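# Move the small gear from the tester to the tray

## Task

Remove the small gear from the tester, set it inside the parts tray, and finish with the gripper released from it.

## Robot and tools

Robot: two arms, left_arm and right_arm, each ending in a two-finger gripper. All poses use one shared scene frame. The origin sits on the table surface midway between the arms, +x points out across the table, +z points up, and left_arm is mounted on the +y side. The arm names do not indicate sides of any camera image. A gripper's fingers extend along its own +z axis and close along its own y axis. The reported end_effector_position is the spot between the finger pads, roughly 1 cm short of the fingertips.

Row layout (used by both motion tools): one flat list of 16 numbers covering both arms, even when only one moves. The first 8 belong to left_arm: x, y, z, qw, qx, qy, qz, opening. The next 8 are the same for right_arm. x, y, z are an absolute target position in metres in the scene frame. qw, qx, qy, qz are an absolute target orientation quaternion, scalar first. opening is a scale from -1 (closed) to +1 (fully open, 0.094 m); it is a target, not a change.

execute_actions(actions): actions is a list of up to 15 actions. Each action is a list of up to 15 rows, and each row is applied for one control step of 1/30 s. If an action has fewer than 15 rows, its final row repeats for the remaining steps. An empty list moves nothing and just returns the state and images. Safety check: if any target lies more than 0.6 m from that gripper's current position along any of the gripper's own axes, the action is rejected for both arms. If the first action fails this check against the latest reported state, or any action is malformed, nothing in the call runs. On every step the commanded pose is clipped to within 70 mm and 16 degrees of the measured pose, so distant targets take several actions; after an action the arm continues only as far as its last clipped pose. To hold an orientation steady, repeat the same quaternion you chose rather than copying the reported one, which may drift.

move(target, speed, blocking): target is one 16-number row as above, an absolute pose per arm. Both grippers travel in straight lines that finish at the same time, lasting 0.5 to 10 s; anything longer is cut off at 10 s before arrival. Rotation goes the shorter way. speed is the path's top speed in m/s, 0.002 to 0.5, default 0.25; turning is capped at twice that value in rad/s. The paths ignore obstacles and the other arm, and real motion may lag, wander, or overshoot the speed, particularly with the arm nearly straight. Faster contact and targets set deeper past a surface push harder. The opening is applied as the move begins. With blocking=false the call returns after 0.5 s while motion continues; use wait(0) to check progress, and call wait or stop before sending new rows or moves. The result adds a move: line giving the ending (done, off_target, moving, held, fault) and active limits (paced = the pose was clipped; held = a check blocked some steps, after which the arm may lurch faster), plus each gripper's distance from its target. If only one arm is named, the other finished normally.

wait(seconds): 0 to 10 s; the arms keep their last command and a running move continues, with early return when it finishes. stop(): brakes the current move to rest, needing some room, more at high speed; the fingers keep moving. zoom_image(camera, region): enlarges part of the last image from cam_head_left, cam_head_right, cam_high, cam_low, cam_left_wrist or cam_right_wrist; region is [x0, y0, x1, y1] in pixels from the top-left, at most 504 by 504. finished_scene(scene): pass the current scene's number; it ends the scene irreversibly and reports success, so only call it once the gear rests in the tray and the gripper has opened.

Results: a state line per arm with position and quaternion (printed position can be off, more so at long reach), Hand target lines showing the pose each controller is actually steering toward, grip_measured (finger opening on the command scale; the last Joint positions value is the opening in metres), joint torques, step readings with HELD tags when an arm's command was held back, "pose unreachable" when the clearance check altered a command, and FAULT or MOTOR HOT lines. Each camera image is 504x504; calibration gives intrinsics and world-to-camera transforms that may be slightly off.

Practical notes: arms tend to settle a centimetre or more short, usually low. To grasp, command an opening about 0.03 below grip_measured for a firm hold; readings can be off by about 1 mm. An idle arm should be sent its last reported pose and opening on every call. Joint limits (rad): waist -2.618 to 3.054, shoulder 0 to 3.142, elbow 0 to 3.142, wrist pitch -1.571 to 1.571, wrist yaw -1.571 to 1.571, wrist roll -2.094 to 2.094. Holding loads heats motors: a warning from 75 °C, a 10 s stop at 90 °C, and at 100 °C the arm goes limp and drops, so do not linger while gripping. The robot keeps its last command while you compose replies. Occasional tugs may pull at the held gear or nudge loose items. Avoid letting anything leave the table, dropping or slamming the gear, pressing hard, and any contact between the two arms.

Each tool is called as name(argument=value, ...) on one line, values as JSON.

## Session

execute_actions(actions=[])

Scene clock: 0.00 s.
left_arm: end_effector_position=(+0.2231, -0.2481, +0.2169) grip_measured=+1.000 end_effector_quat_wxyz=(-0.023, +0.361, +0.719, -0.593) | right_arm: end_effector_position=(+0.2671, -0.4913, +0.1572) grip_measured=+1.000 end_effector_quat_wxyz=(+0.270, +0.170, +0.938, +0.136)
Joint positions: left_arm=[-1.105  1.976  1.537 -0.201  1.054 -0.57   0.094] | right_arm=[-1.041  1.626  1.343 -1.072 -0.579 -0.545  0.094]
Joint velocities: left_arm=[ 0.012  0.007 -0.007 -0.007  0.022  0.007  0.   ] | right_arm=[ 0.007 -0.012  0.012 -0.051 -0.051  0.007  0.   ]
Joint torques (N m, as the arm reports them, + toward a larger angle): no reading
Hand target (left_arm): +0.222, -0.248, +0.233; -0.010, +0.372, +0.706, -0.603
Hand target (right_arm): +0.271, -0.493, +0.168; +0.288, +0.160, +0.935, +0.128

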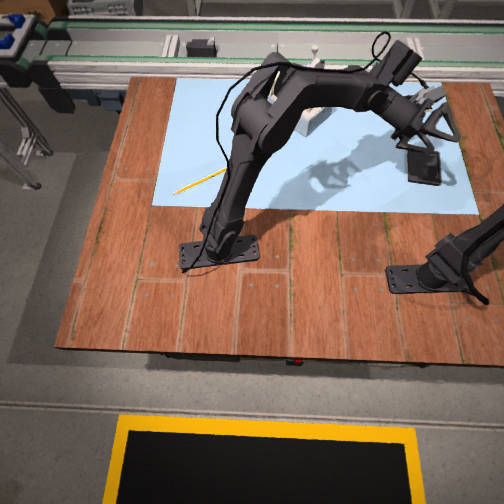

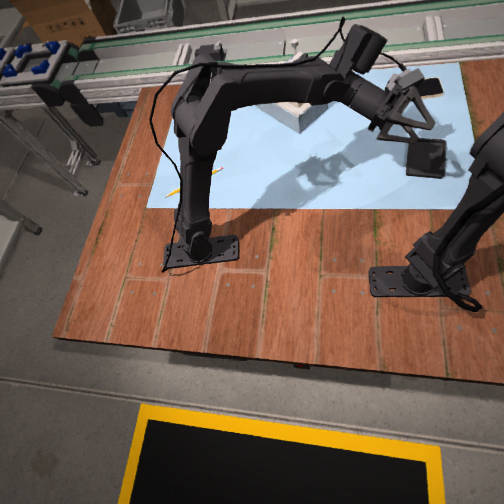

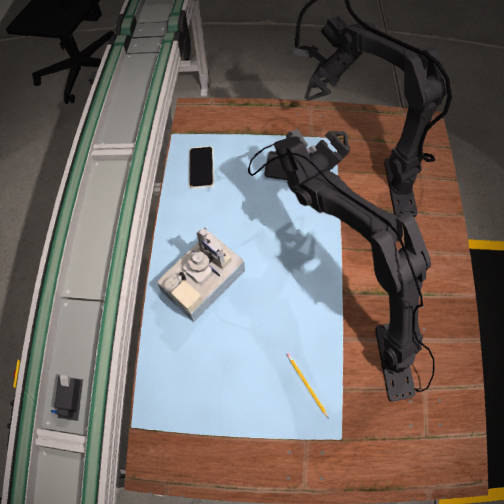

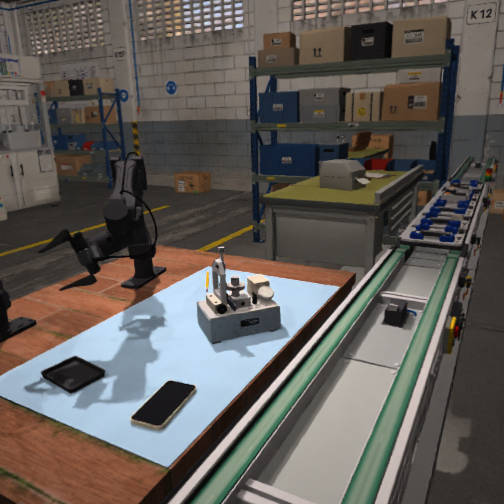

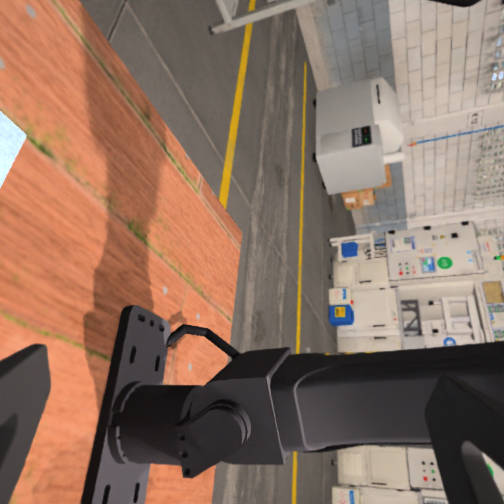

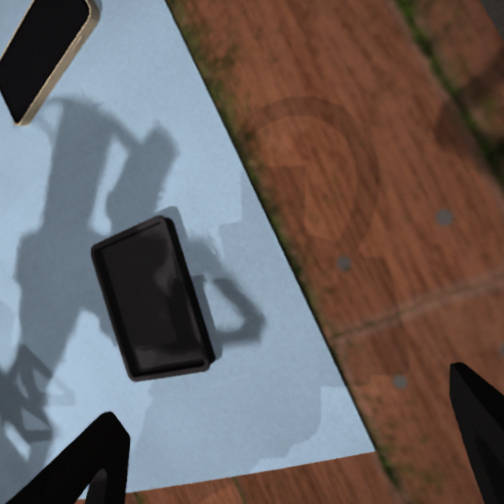

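zoom_image(camera="cam_high", region=[140, 210, 260, 330])

zoom_image(camera="cam_low", region=[180, 235, 300, 355])

Region (140, 210, 260, 330) of cam_high's 504x504 image, scaled by 4.200, with more detail than that image has.

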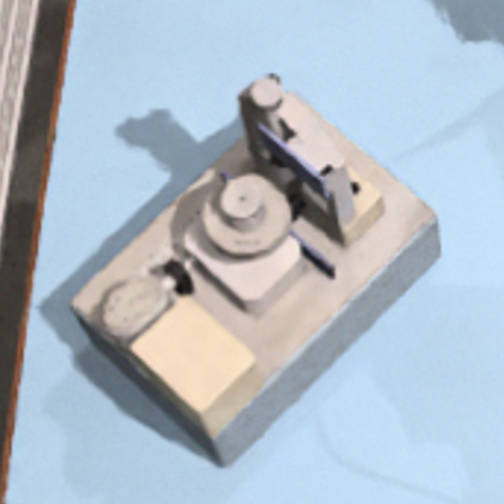

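Region (180, 235, 300, 355) of cam_low's 504x504 image, scaled by 4.200, with more detail than that image has.

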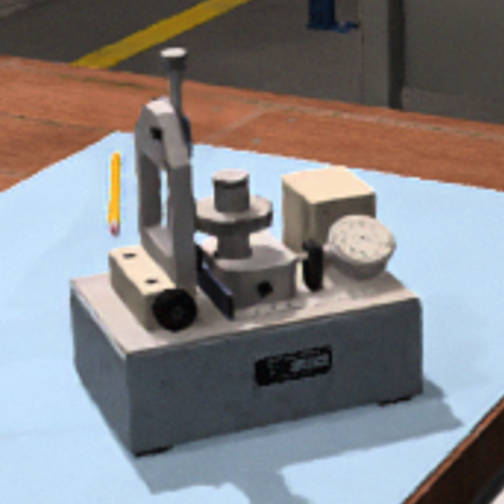

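move(target=[0.28,0.05,0.3,0.574,0,0.819,0,1,0.2671,-0.4913,0.1572,0.27,0.17,0.938,0.136,1], speed=0.4)

Scene clock: 11.67 s.
left_arm: end_effector_position=(+0.2849, +0.0477, +0.2967) grip_measured=+1.000 end_effector_quat_wxyz=(+0.567, +0.007, +0.824, +0.001) | right_arm: end_effector_position=(+0.2661, -0.4922, +0.1563) grip_measured=+1.000 end_effector_quat_wxyz=(+0.267, +0.170, +0.939, +0.133)
Joint positions: left_arm=[-1.409  1.157  1.128 -0.823 -1.076 -0.777  0.094] | right_arm=[-1.041  1.626  1.343 -1.072 -0.571 -0.545  0.094]
Joint velocities: left_arm=[ 0.017 -0.007  0.007  0.051  0.066 -0.051  0.   ] | right_arm=[-0.007  0.007 -0.002 -0.022 -0.007  0.022  0.   ]
Joint torques (N m, as the arm reports them, + toward a larger angle): left_arm=[-0.89 -3.41  5.81  1.35 -0.47 -0.09] | right_arm=[ 0.   -8.41  5.53  0.69 -0.38 -0.03]
Hand target (left_arm): +0.283, +0.051, +0.301; +0.574, +0.004, +0.819, +0.004
Hand target (right_arm): +0.267, -0.491, +0.157; +0.270, +0.170, +0.938, +0.136
Off the commanded pose (left_arm): 0.006 m, 1 deg.
Off the commanded pose (right_arm): 0.002 m, 1 deg.
move: done
camera_calibration (this result's frames):
cam_left_wrist: T_world_to_cam=[[0.00520688, -0.989346, 0.145492, 0.00193336], [-0.746674, -0.100626, -0.657535, 0.450197], [0.665169, -0.105211, -0.739243, 0.123855], [0, 0, 0, 1]] pos_world=[0.253756, 0.0602452, 0.387297]
cam_right_wrist: T_world_to_cam=[[-0.408649, -0.778391, -0.476564, -0.193321], [-0.907478, 0.402257, 0.121131, 0.465855], [0.097414, 0.481972, -0.870755, 0.455151], [0, 0, 0, 1]] pos_world=[0.299415, -0.557242, 0.247765]

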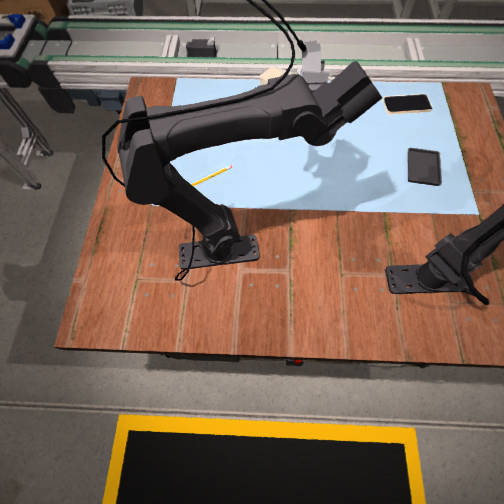

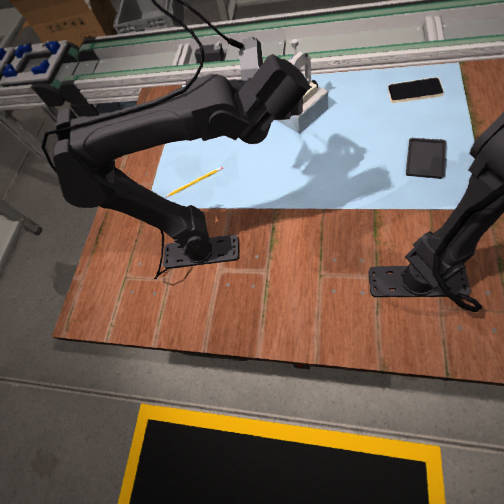

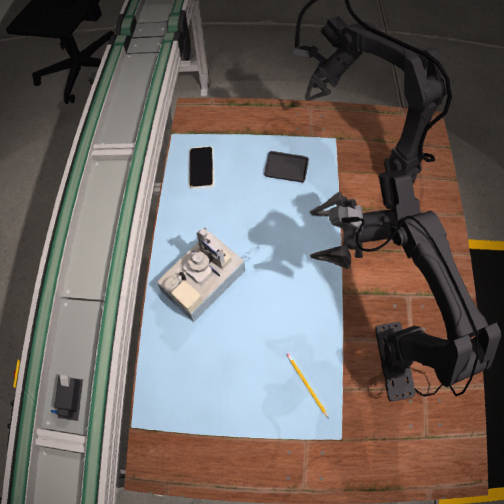

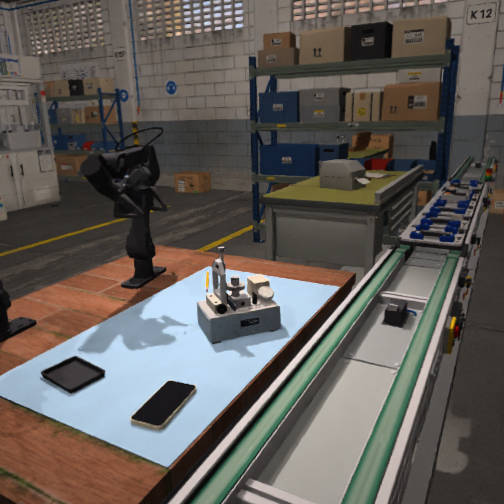

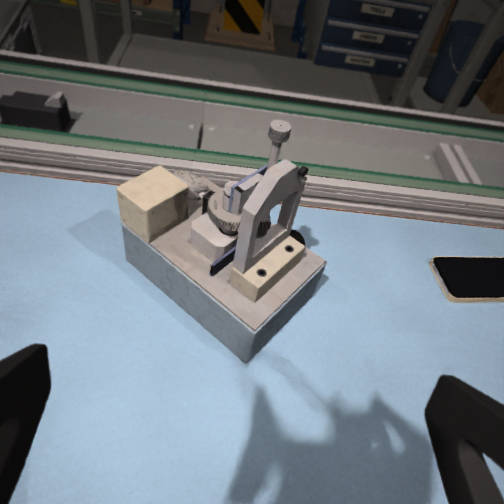

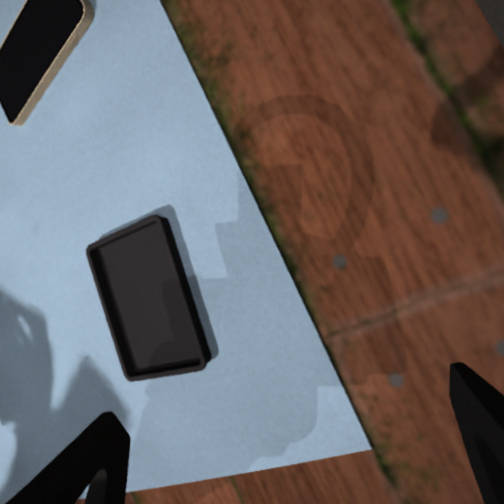

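zoom_image(camera="cam_left_wrist", region=[160, 110, 350, 300])

Region (160, 110, 350, 300) of cam_left_wrist's 504x504 image, scaled by 2.653, with more detail than that image has.

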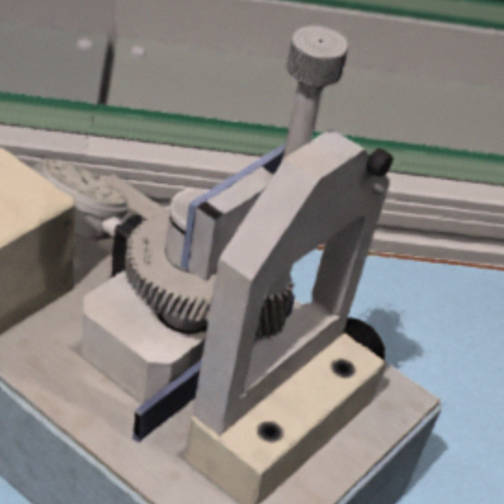

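move(target=[0.42,0.10,0.15,0.668,0.233,0.668,-0.233,0,0.46,-0.09,0.13,0.637,-0.307,0.637,0.307,0], speed=0.3)

Scene clock: 23.67 s.
left_arm: end_effector_position=(+0.4115, +0.0949, +0.1352) grip_measured=+0.003 end_effector_quat_wxyz=(+0.649, +0.227, +0.686, -0.238) | right_arm: end_effector_position=(+0.4590, -0.0982, +0.1133) grip_measured=+0.001 end_effector_quat_wxyz=(+0.620, -0.301, +0.659, +0.303)
Joint positions: left_arm=[-0.347  1.72   0.3    1.37   0.496 -0.007  0.047] | right_arm=[ 0.029  2.109  0.82   1.221 -0.779 -0.022  0.047]
Joint velocities: left_arm=[-0.007  0.022  0.007 -0.022  0.022  0.007 -0.001] | right_arm=[ 0.007  0.007 -0.007  0.022 -0.037  0.007 -0.001]
Joint torques (N m, as the arm reports them, + toward a larger angle): left_arm=[ 0.88 -4.76  5.71  2.3   0.12 -0.05] | right_arm=[  0.4  -11.13   6.24   1.82   0.04  -0.01]
Hand target (left_arm): +0.420, +0.097, +0.149; +0.667, +0.227, +0.670, -0.236
Hand target (right_arm): +0.466, -0.096, +0.129; +0.641, -0.306, +0.639, +0.296
Off the commanded pose (left_arm): 0.018 m, 3 deg.
Off the commanded pose (right_arm): 0.019 m, 3 deg.
move: off_target (left_arm, right_arm)
camera_calibration (this result's frames):
cam_left_wrist: T_world_to_cam=[[-0.636396, -0.749322, 0.183075, 0.307683], [-0.480096, 0.199009, -0.854344, 0.331737], [0.603745, -0.631594, -0.486395, -0.0337718], [0, 0, 0, 1]] pos_world=[0.375463, 0.143205, 0.210662]
cam_right_wrist: T_world_to_cam=[[0.764647, -0.586772, -0.266483, -0.371831], [-0.518111, -0.313823, -0.795661, 0.342457], [0.383243, 0.746468, -0.543977, 0.0667222], [0, 0, 0, 1]] pos_world=[0.43618, -0.160515, 0.209688]

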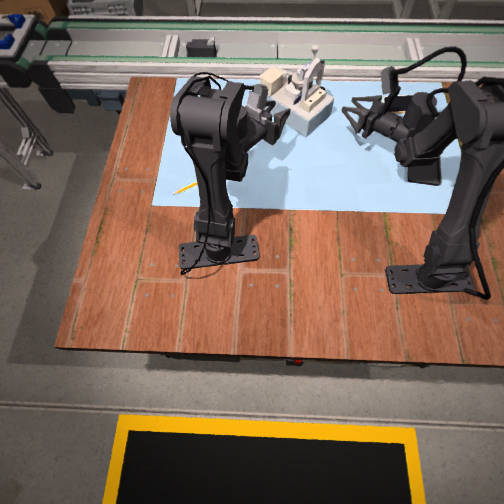

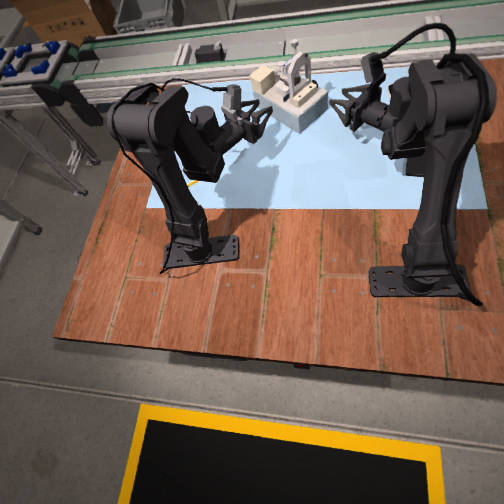

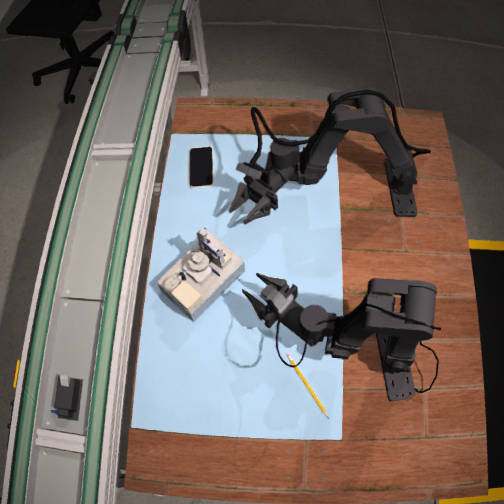

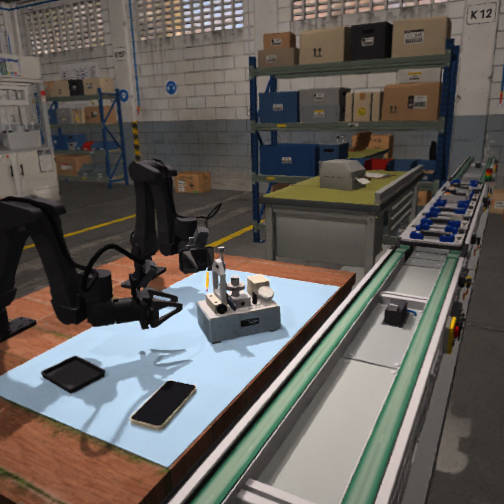

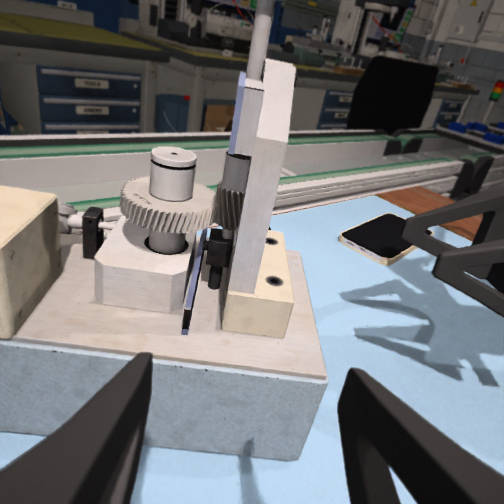

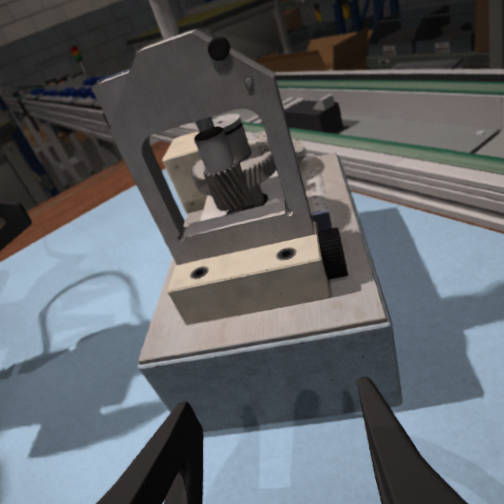

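zoom_image(camera="cam_right_wrist", region=[100, 20, 360, 280])

zoom_image(camera="cam_left_wrist", region=[80, 50, 360, 330])

Region (100, 20, 360, 280) of cam_right_wrist's 504x504 image, scaled by 1.938, with more detail than that image has.

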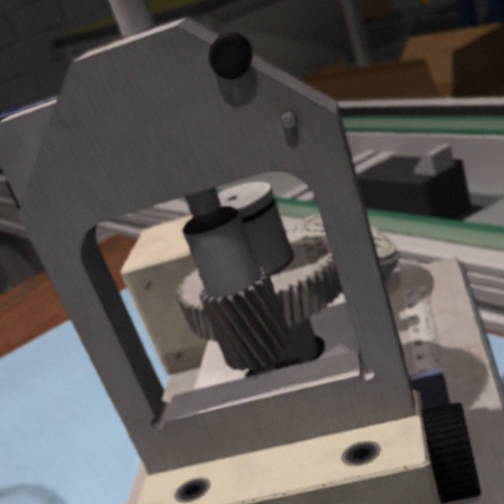

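Region (80, 50, 360, 330) of cam_left_wrist's 504x504 image, scaled by 1.800, with more detail than that image has.

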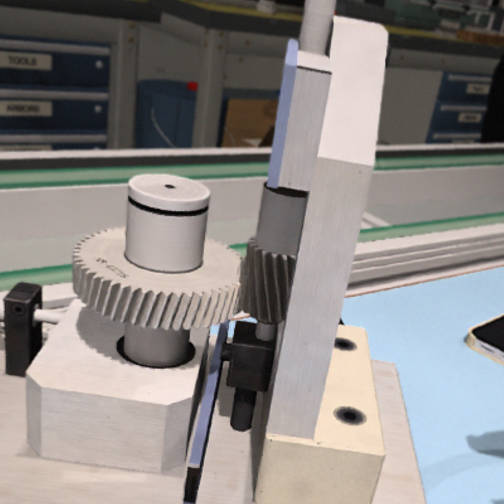

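move(target=[0.467,0.054,0.24,0.542,0.27,0.773,-0.189,0,0.482,-0.036,0.163,0.637,-0.307,0.637,0.307,-0.3], speed=0.15)

Scene clock: 35.13 s.
left_arm: end_effector_position=(+0.4637, +0.0594, +0.2252) grip_measured=+0.003 end_effector_quat_wxyz=(+0.529, +0.264, +0.784, -0.190) | right_arm: end_effector_position=(+0.4776, -0.0403, +0.1365) grip_measured=-0.298 end_effector_quat_wxyz=(+0.617, -0.304, +0.657, +0.310)
Joint positions: left_arm=[-0.456  1.443  0.954  0.085  0.358  0.129  0.047] | right_arm=[ 0.171  2.103  0.966  1.078 -0.654 -0.004  0.033]
Joint velocities: left_arm=[-0.012 -0.012  0.012 -0.081 -0.007 -0.066 -0.001] | right_arm=[ 0.017  0.007 -0.022 -0.022  0.037 -0.022 -0.001]
Joint torques (N m, as the arm reports them, + toward a larger angle): left_arm=[-0.94 -5.75  9.05  2.04  0.02  0.  ] | right_arm=[  0.44 -14.51   6.88   1.59   0.07  -0.01]
Hand target (left_arm): +0.466, +0.054, +0.239; +0.542, +0.272, +0.773, -0.188
Hand target (right_arm): +0.482, -0.037, +0.163; +0.637, -0.307, +0.637, +0.306
Off the commanded pose (left_arm): 0.016 m, 2 deg.
Off the commanded pose (right_arm): 0.027 m, 3 deg.
move: off_target (left_arm, right_arm)
camera_calibration (this result's frames):
cam_left_wrist: T_world_to_cam=[[-0.591333, -0.787556, 0.173436, 0.281367], [-0.672253, 0.362622, -0.645431, 0.47302], [0.445422, -0.498258, -0.743868, 0.0795919], [0, 0, 0, 1]] pos_world=[0.448919, 0.0897224, 0.315708]
cam_right_wrist: T_world_to_cam=[[0.772544, -0.573514, -0.272502, -0.348291], [-0.516314, -0.317596, -0.795331, 0.38762], [0.369588, 0.755125, -0.541471, 0.0355725], [0, 0, 0, 1]] pos_world=[0.456057, -0.103505, 0.232638]

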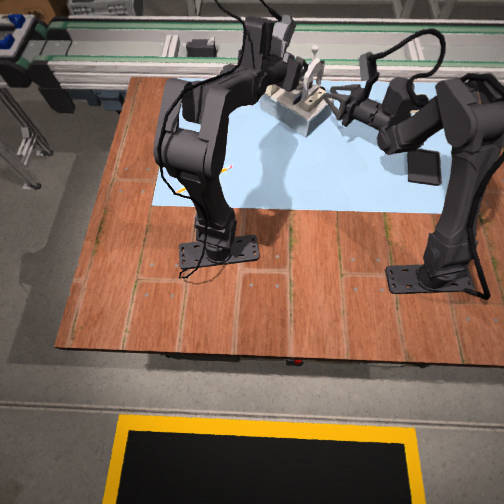

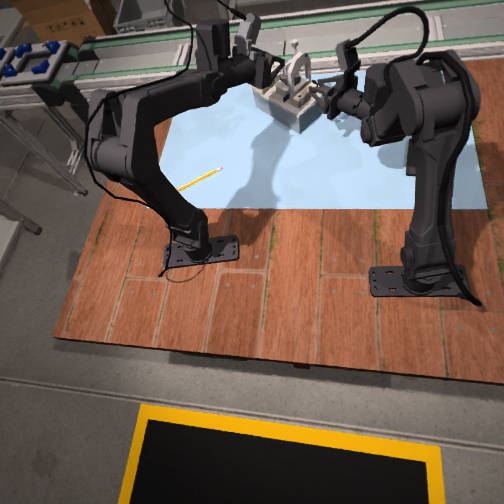

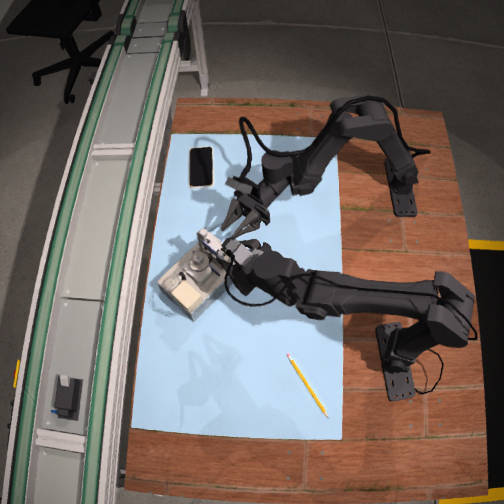

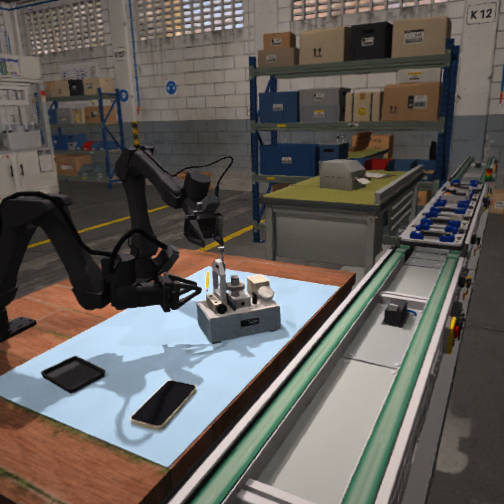

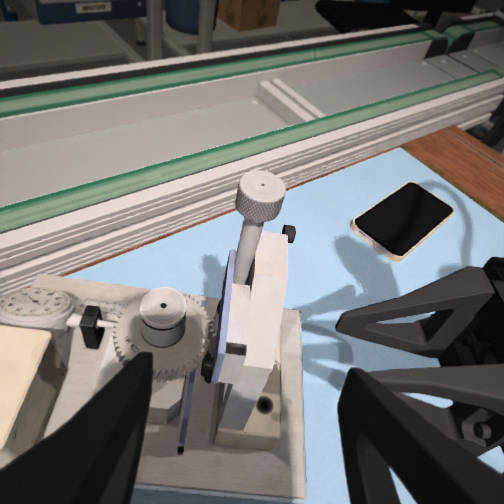

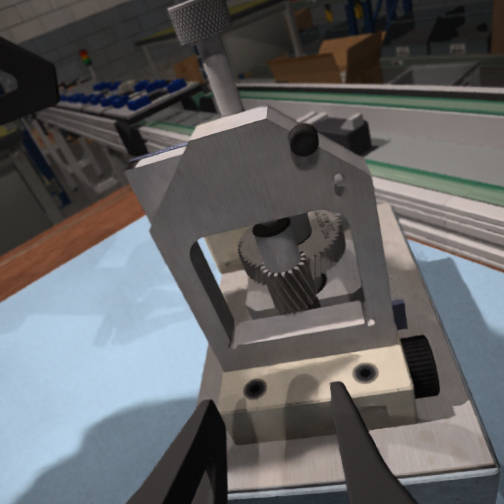

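move(target=[0.524,0.007,0.24,0.542,0.27,0.773,-0.189,0,0.511,-0.005,0.172,0.637,-0.307,0.637,0.307,-0.3], speed=0.06)

Scene clock: 41.10 s.
left_arm: end_effector_position=(+0.5197, +0.0131, +0.2212) grip_measured=+0.003 end_effector_quat_wxyz=(+0.524, +0.271, +0.786, -0.186) | right_arm: end_effector_position=(+0.5070, -0.0109, +0.1586) grip_measured=-0.298 end_effector_quat_wxyz=(+0.627, -0.306, +0.647, +0.307)
Joint positions: left_arm=[-0.535  1.706  1.214  0.083  0.286  0.113  0.047] | right_arm=[ 0.223  2.151  1.149  0.973 -0.601 -0.003  0.033]
Joint velocities: left_arm=[ 0.002 -0.002 -0.002 -0.022 -0.066 -0.051 -0.   ] | right_arm=[-0.012  0.002 -0.012  0.081 -0.066 -0.095 -0.   ]
Joint torques (N m, as the arm reports them, + toward a larger angle): left_arm=[-0.89 -8.07  9.19  2.23  0.14 -0.12] | right_arm=[  0.48 -13.29   7.49   1.52   0.08  -0.01]
Hand target (left_arm): +0.523, +0.007, +0.240; +0.542, +0.270, +0.773, -0.189
Hand target (right_arm): +0.511, -0.006, +0.172; +0.637, -0.307, +0.637, +0.307
Off the commanded pose (left_arm): 0.020 m, 3 deg.
Off the commanded pose (right_arm): 0.015 m, 2 deg.
move: off_target (left_arm, right_arm)
camera_calibration (this result's frames):
cam_left_wrist: T_world_to_cam=[[-0.595568, -0.786505, 0.163427, 0.283053], [-0.67351, 0.378014, -0.635209, 0.523131], [0.437817, -0.48838, -0.754852, 0.0348244], [0, 0, 0, 1]] pos_world=[0.505665, 0.0418796, 0.312326]
cam_right_wrist: T_world_to_cam=[[0.779345, -0.572877, -0.253837, -0.354506], [-0.493958, -0.312457, -0.811404, 0.421049], [0.385521, 0.757749, -0.526489, 0.00399155], [0, 0, 0, 1]] pos_world=[0.482724, -0.0745536, 0.253755]

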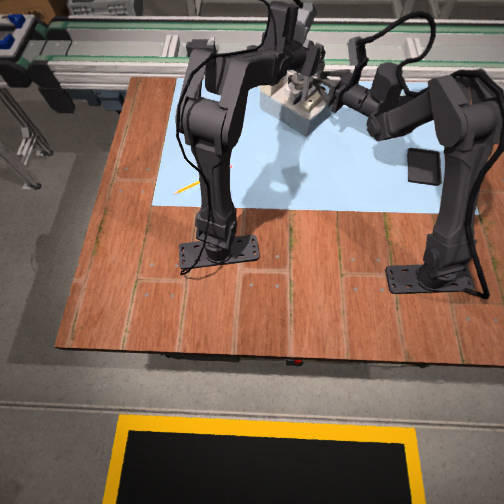

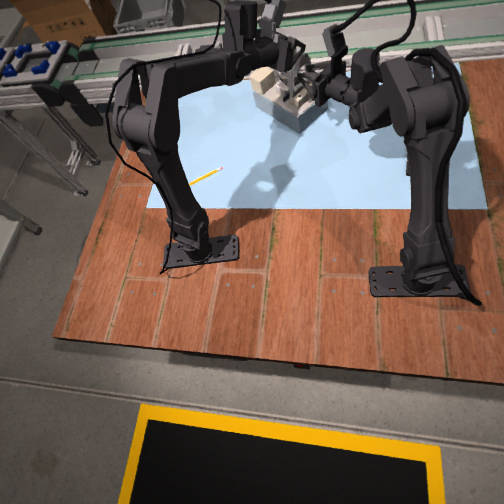

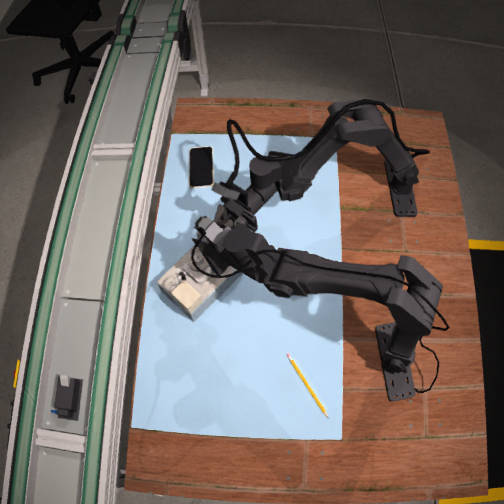

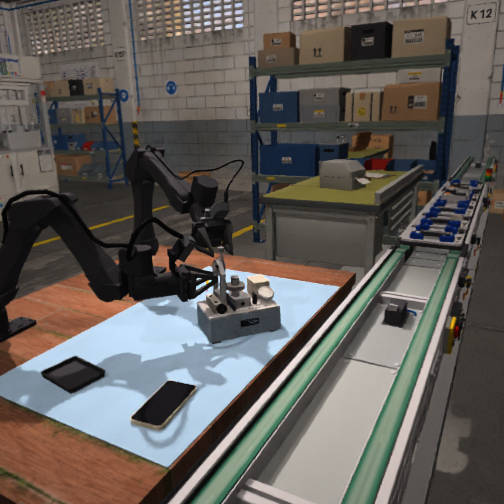

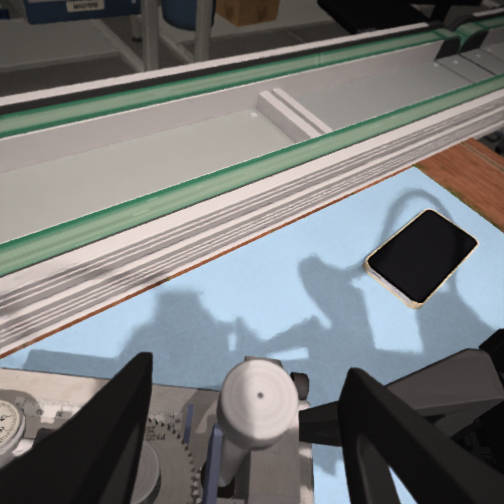

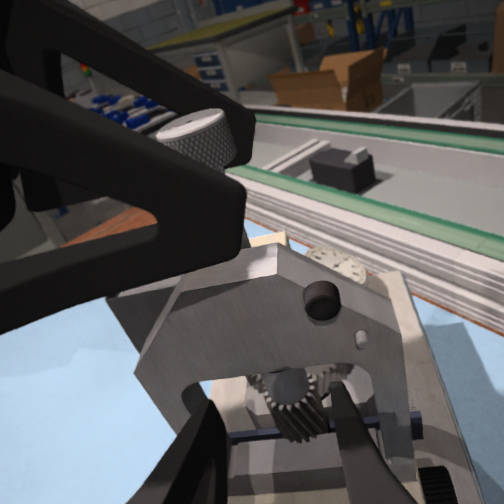

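move(target=[0.524,0.005,0.243,0.542,0.27,0.773,-0.189,-0.8,0.511,-0.005,0.157,0.637,-0.307,0.637,0.307,-0.3], speed=0.04)

Scene clock: 43.67 s.
left_arm: end_effector_position=(+0.5196, +0.0129, +0.2214) grip_measured=-0.709 end_effector_quat_wxyz=(+0.521, +0.270, +0.788, -0.184) | right_arm: end_effector_position=(+0.5084, -0.0107, +0.1381) grip_measured=-0.298 end_effector_quat_wxyz=(+0.616, -0.303, +0.659, +0.308)
Joint positions: left_arm=[-0.537  1.706  1.222  0.068  0.28   0.112  0.014] | right_arm=[ 0.223  2.192  1.149  0.98  -0.599 -0.003  0.033]
Joint velocities: left_arm=[ 0.002 -0.002 -0.017  0.037 -0.007 -0.095  0.   ] | right_arm=[-0.022 -0.012  0.007  0.037 -0.007 -0.007 -0.001]
Joint torques (N m, as the arm reports them, + toward a larger angle): left_arm=[-1.3  -8.08  9.52  2.28  0.06 -0.13] | right_arm=[  0.72 -13.61   6.4    1.91   0.05  -0.03]
Hand target (left_arm): +0.523, +0.005, +0.243; +0.542, +0.270, +0.773, -0.189
Hand target (right_arm): +0.510, -0.005, +0.157; +0.637, -0.307, +0.637, +0.307
Off the commanded pose (left_arm): 0.023 m, 3 deg.
Off the commanded pose (right_arm): 0.020 m, 4 deg.
move: off_target (left_arm, right_arm)
camera_calibration (this result's frames):
cam_left_wrist: T_world_to_cam=[[-0.592022, -0.789093, 0.163835, 0.280901], [-0.678557, 0.378371, -0.6296, 0.524645], [0.434822, -0.483908, -0.759449, 0.0374781], [0, 0, 0, 1]] pos_world=[0.506005, 0.0412829, 0.312757]
cam_right_wrist: T_world_to_cam=[[0.770021, -0.576574, -0.273185, -0.35333], [-0.520123, -0.319298, -0.792162, 0.415768], [0.369513, 0.752071, -0.545755, 0.0032451], [0, 0, 0, 1]] pos_world=[0.487123, -0.0734074, 0.234603]

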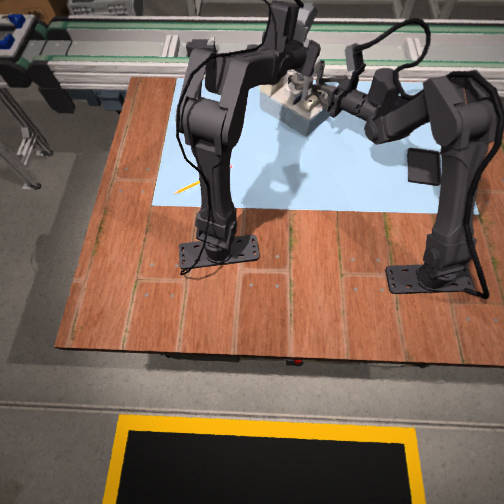

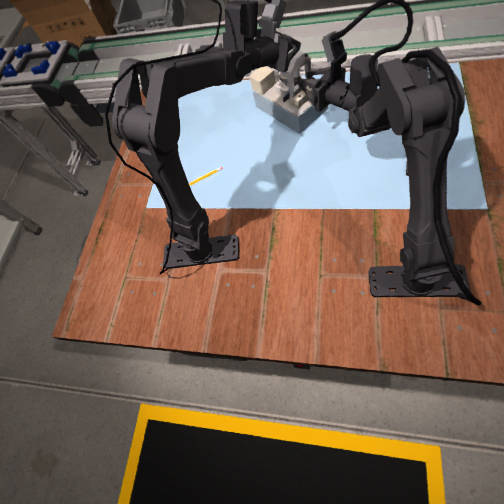

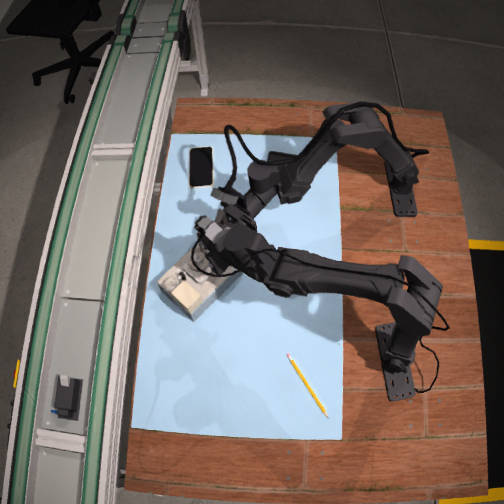

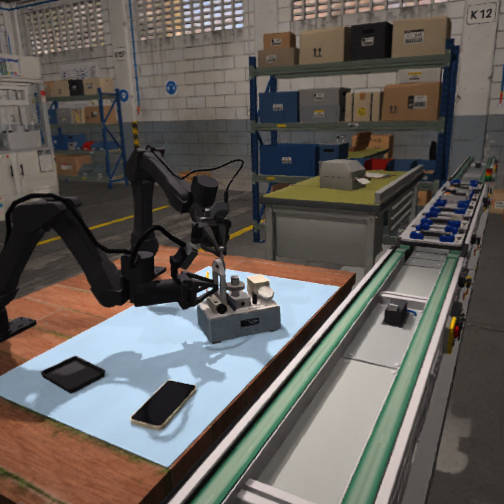

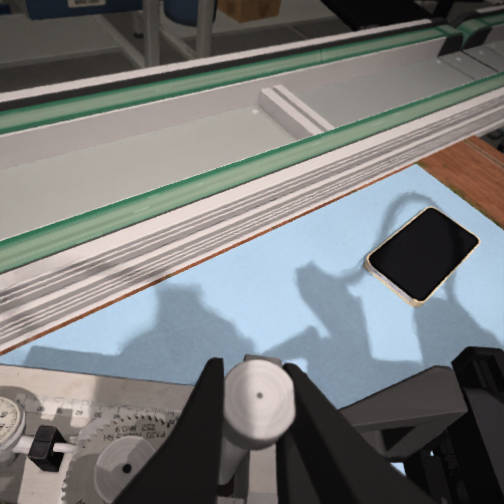

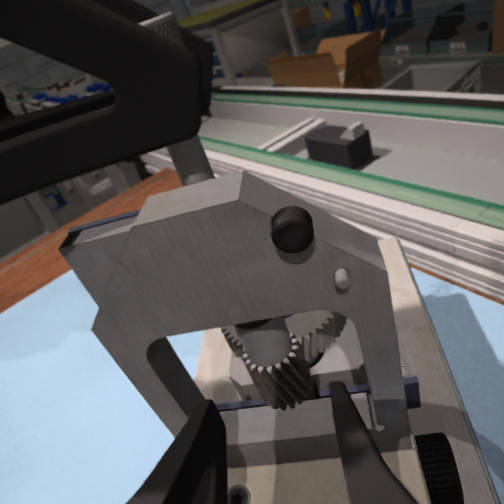

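move(target=[0.524,0.005,0.243,0.542,0.27,0.773,-0.189,-0.76,0.523,0.013,0.158,0.637,-0.307,0.637,0.307,-0.3], speed=0.03)

Scene clock: 46.50 s.
left_arm: end_effector_position=(+0.5196, +0.0129, +0.2210) grip_measured=-0.709 end_effector_quat_wxyz=(+0.521, +0.270, +0.789, -0.184) | right_arm: end_effector_position=(+0.5189, +0.0071, +0.1432) grip_measured=-0.298 end_effector_quat_wxyz=(+0.626, -0.306, +0.649, +0.307)
Joint positions: left_arm=[-0.537  1.707  1.222  0.067  0.279  0.112  0.014] | right_arm=[ 0.254  2.237  1.226  0.977 -0.569 -0.003  0.033]
Joint velocities: left_arm=[ 0.002  0.012  0.007 -0.007 -0.037 -0.066 -0.001] | right_arm=[-0.017  0.017 -0.002 -0.066  0.066  0.081  0.   ]
Joint torques (N m, as the arm reports them, + toward a larger angle): left_arm=[-0.85 -8.23  9.35  2.28  0.03 -0.1 ] | right_arm=[  0.59 -13.95   7.44   1.57   0.07  -0.01]
Hand target (left_arm): +0.523, +0.005, +0.243; +0.542, +0.270, +0.773, -0.189
Hand target (right_arm): +0.523, +0.013, +0.158; +0.637, -0.307, +0.637, +0.307
Off the commanded pose (left_arm): 0.024 m, 3 deg.
Off the commanded pose (right_arm): 0.016 m, 2 deg.
move: off_target (left_arm, right_arm)
camera_calibration (this result's frames):
cam_left_wrist: T_world_to_cam=[[-0.591522, -0.789412, 0.164103, 0.280737], [-0.679551, 0.378567, -0.628408, 0.524629], [0.433949, -0.483234, -0.760377, 0.0377688], [0, 0, 0, 1]] pos_world=[0.506184, 0.0412607, 0.31233]
cam_right_wrist: T_world_to_cam=[[0.778426, -0.573353, -0.255575, -0.356647], [-0.496889, -0.31399, -0.809019, 0.421219], [0.383606, 0.756754, -0.529311, -0.0209447], [0, 0, 0, 1]] pos_world=[0.494957, -0.056376, 0.238538]

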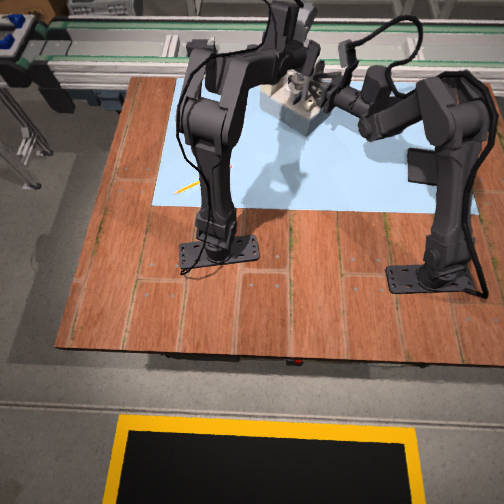

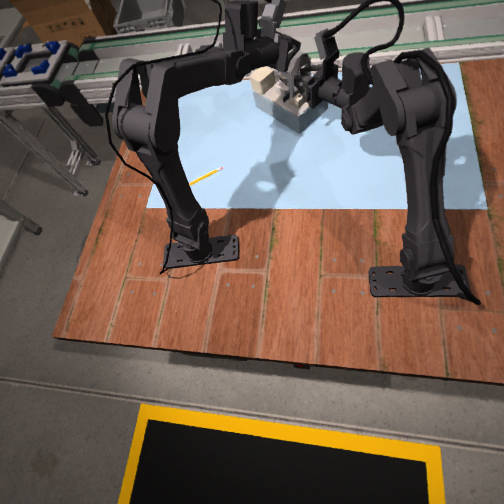

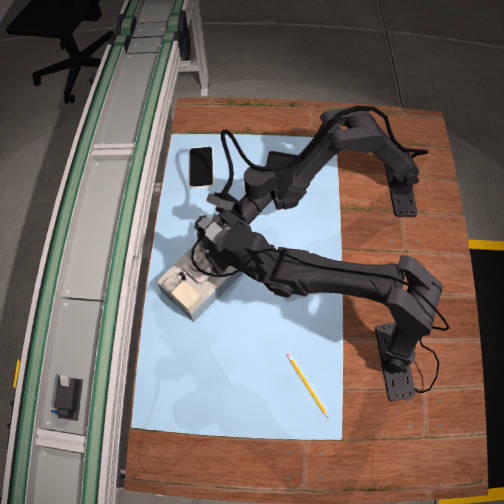

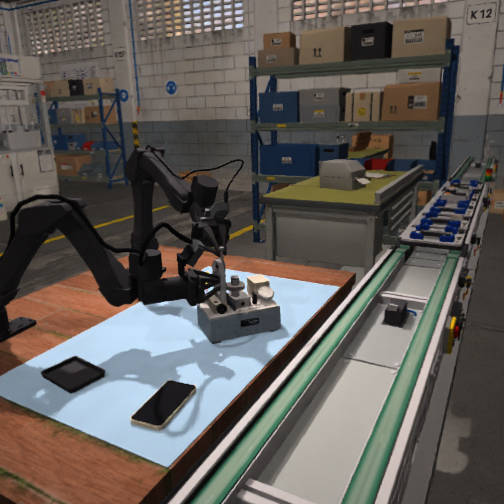

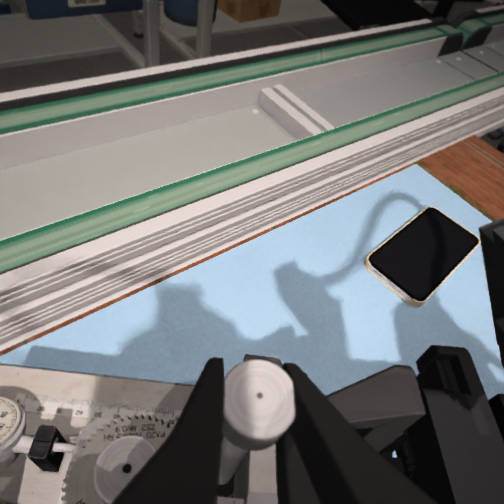

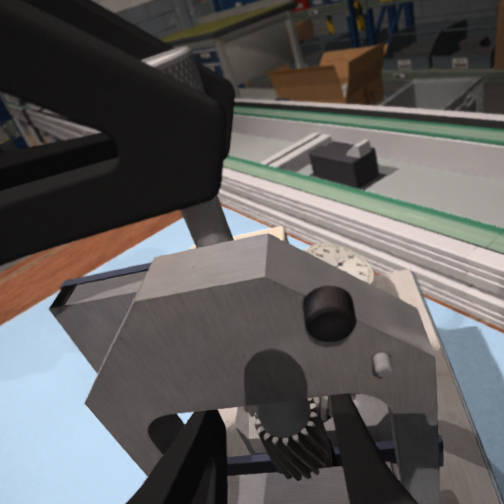

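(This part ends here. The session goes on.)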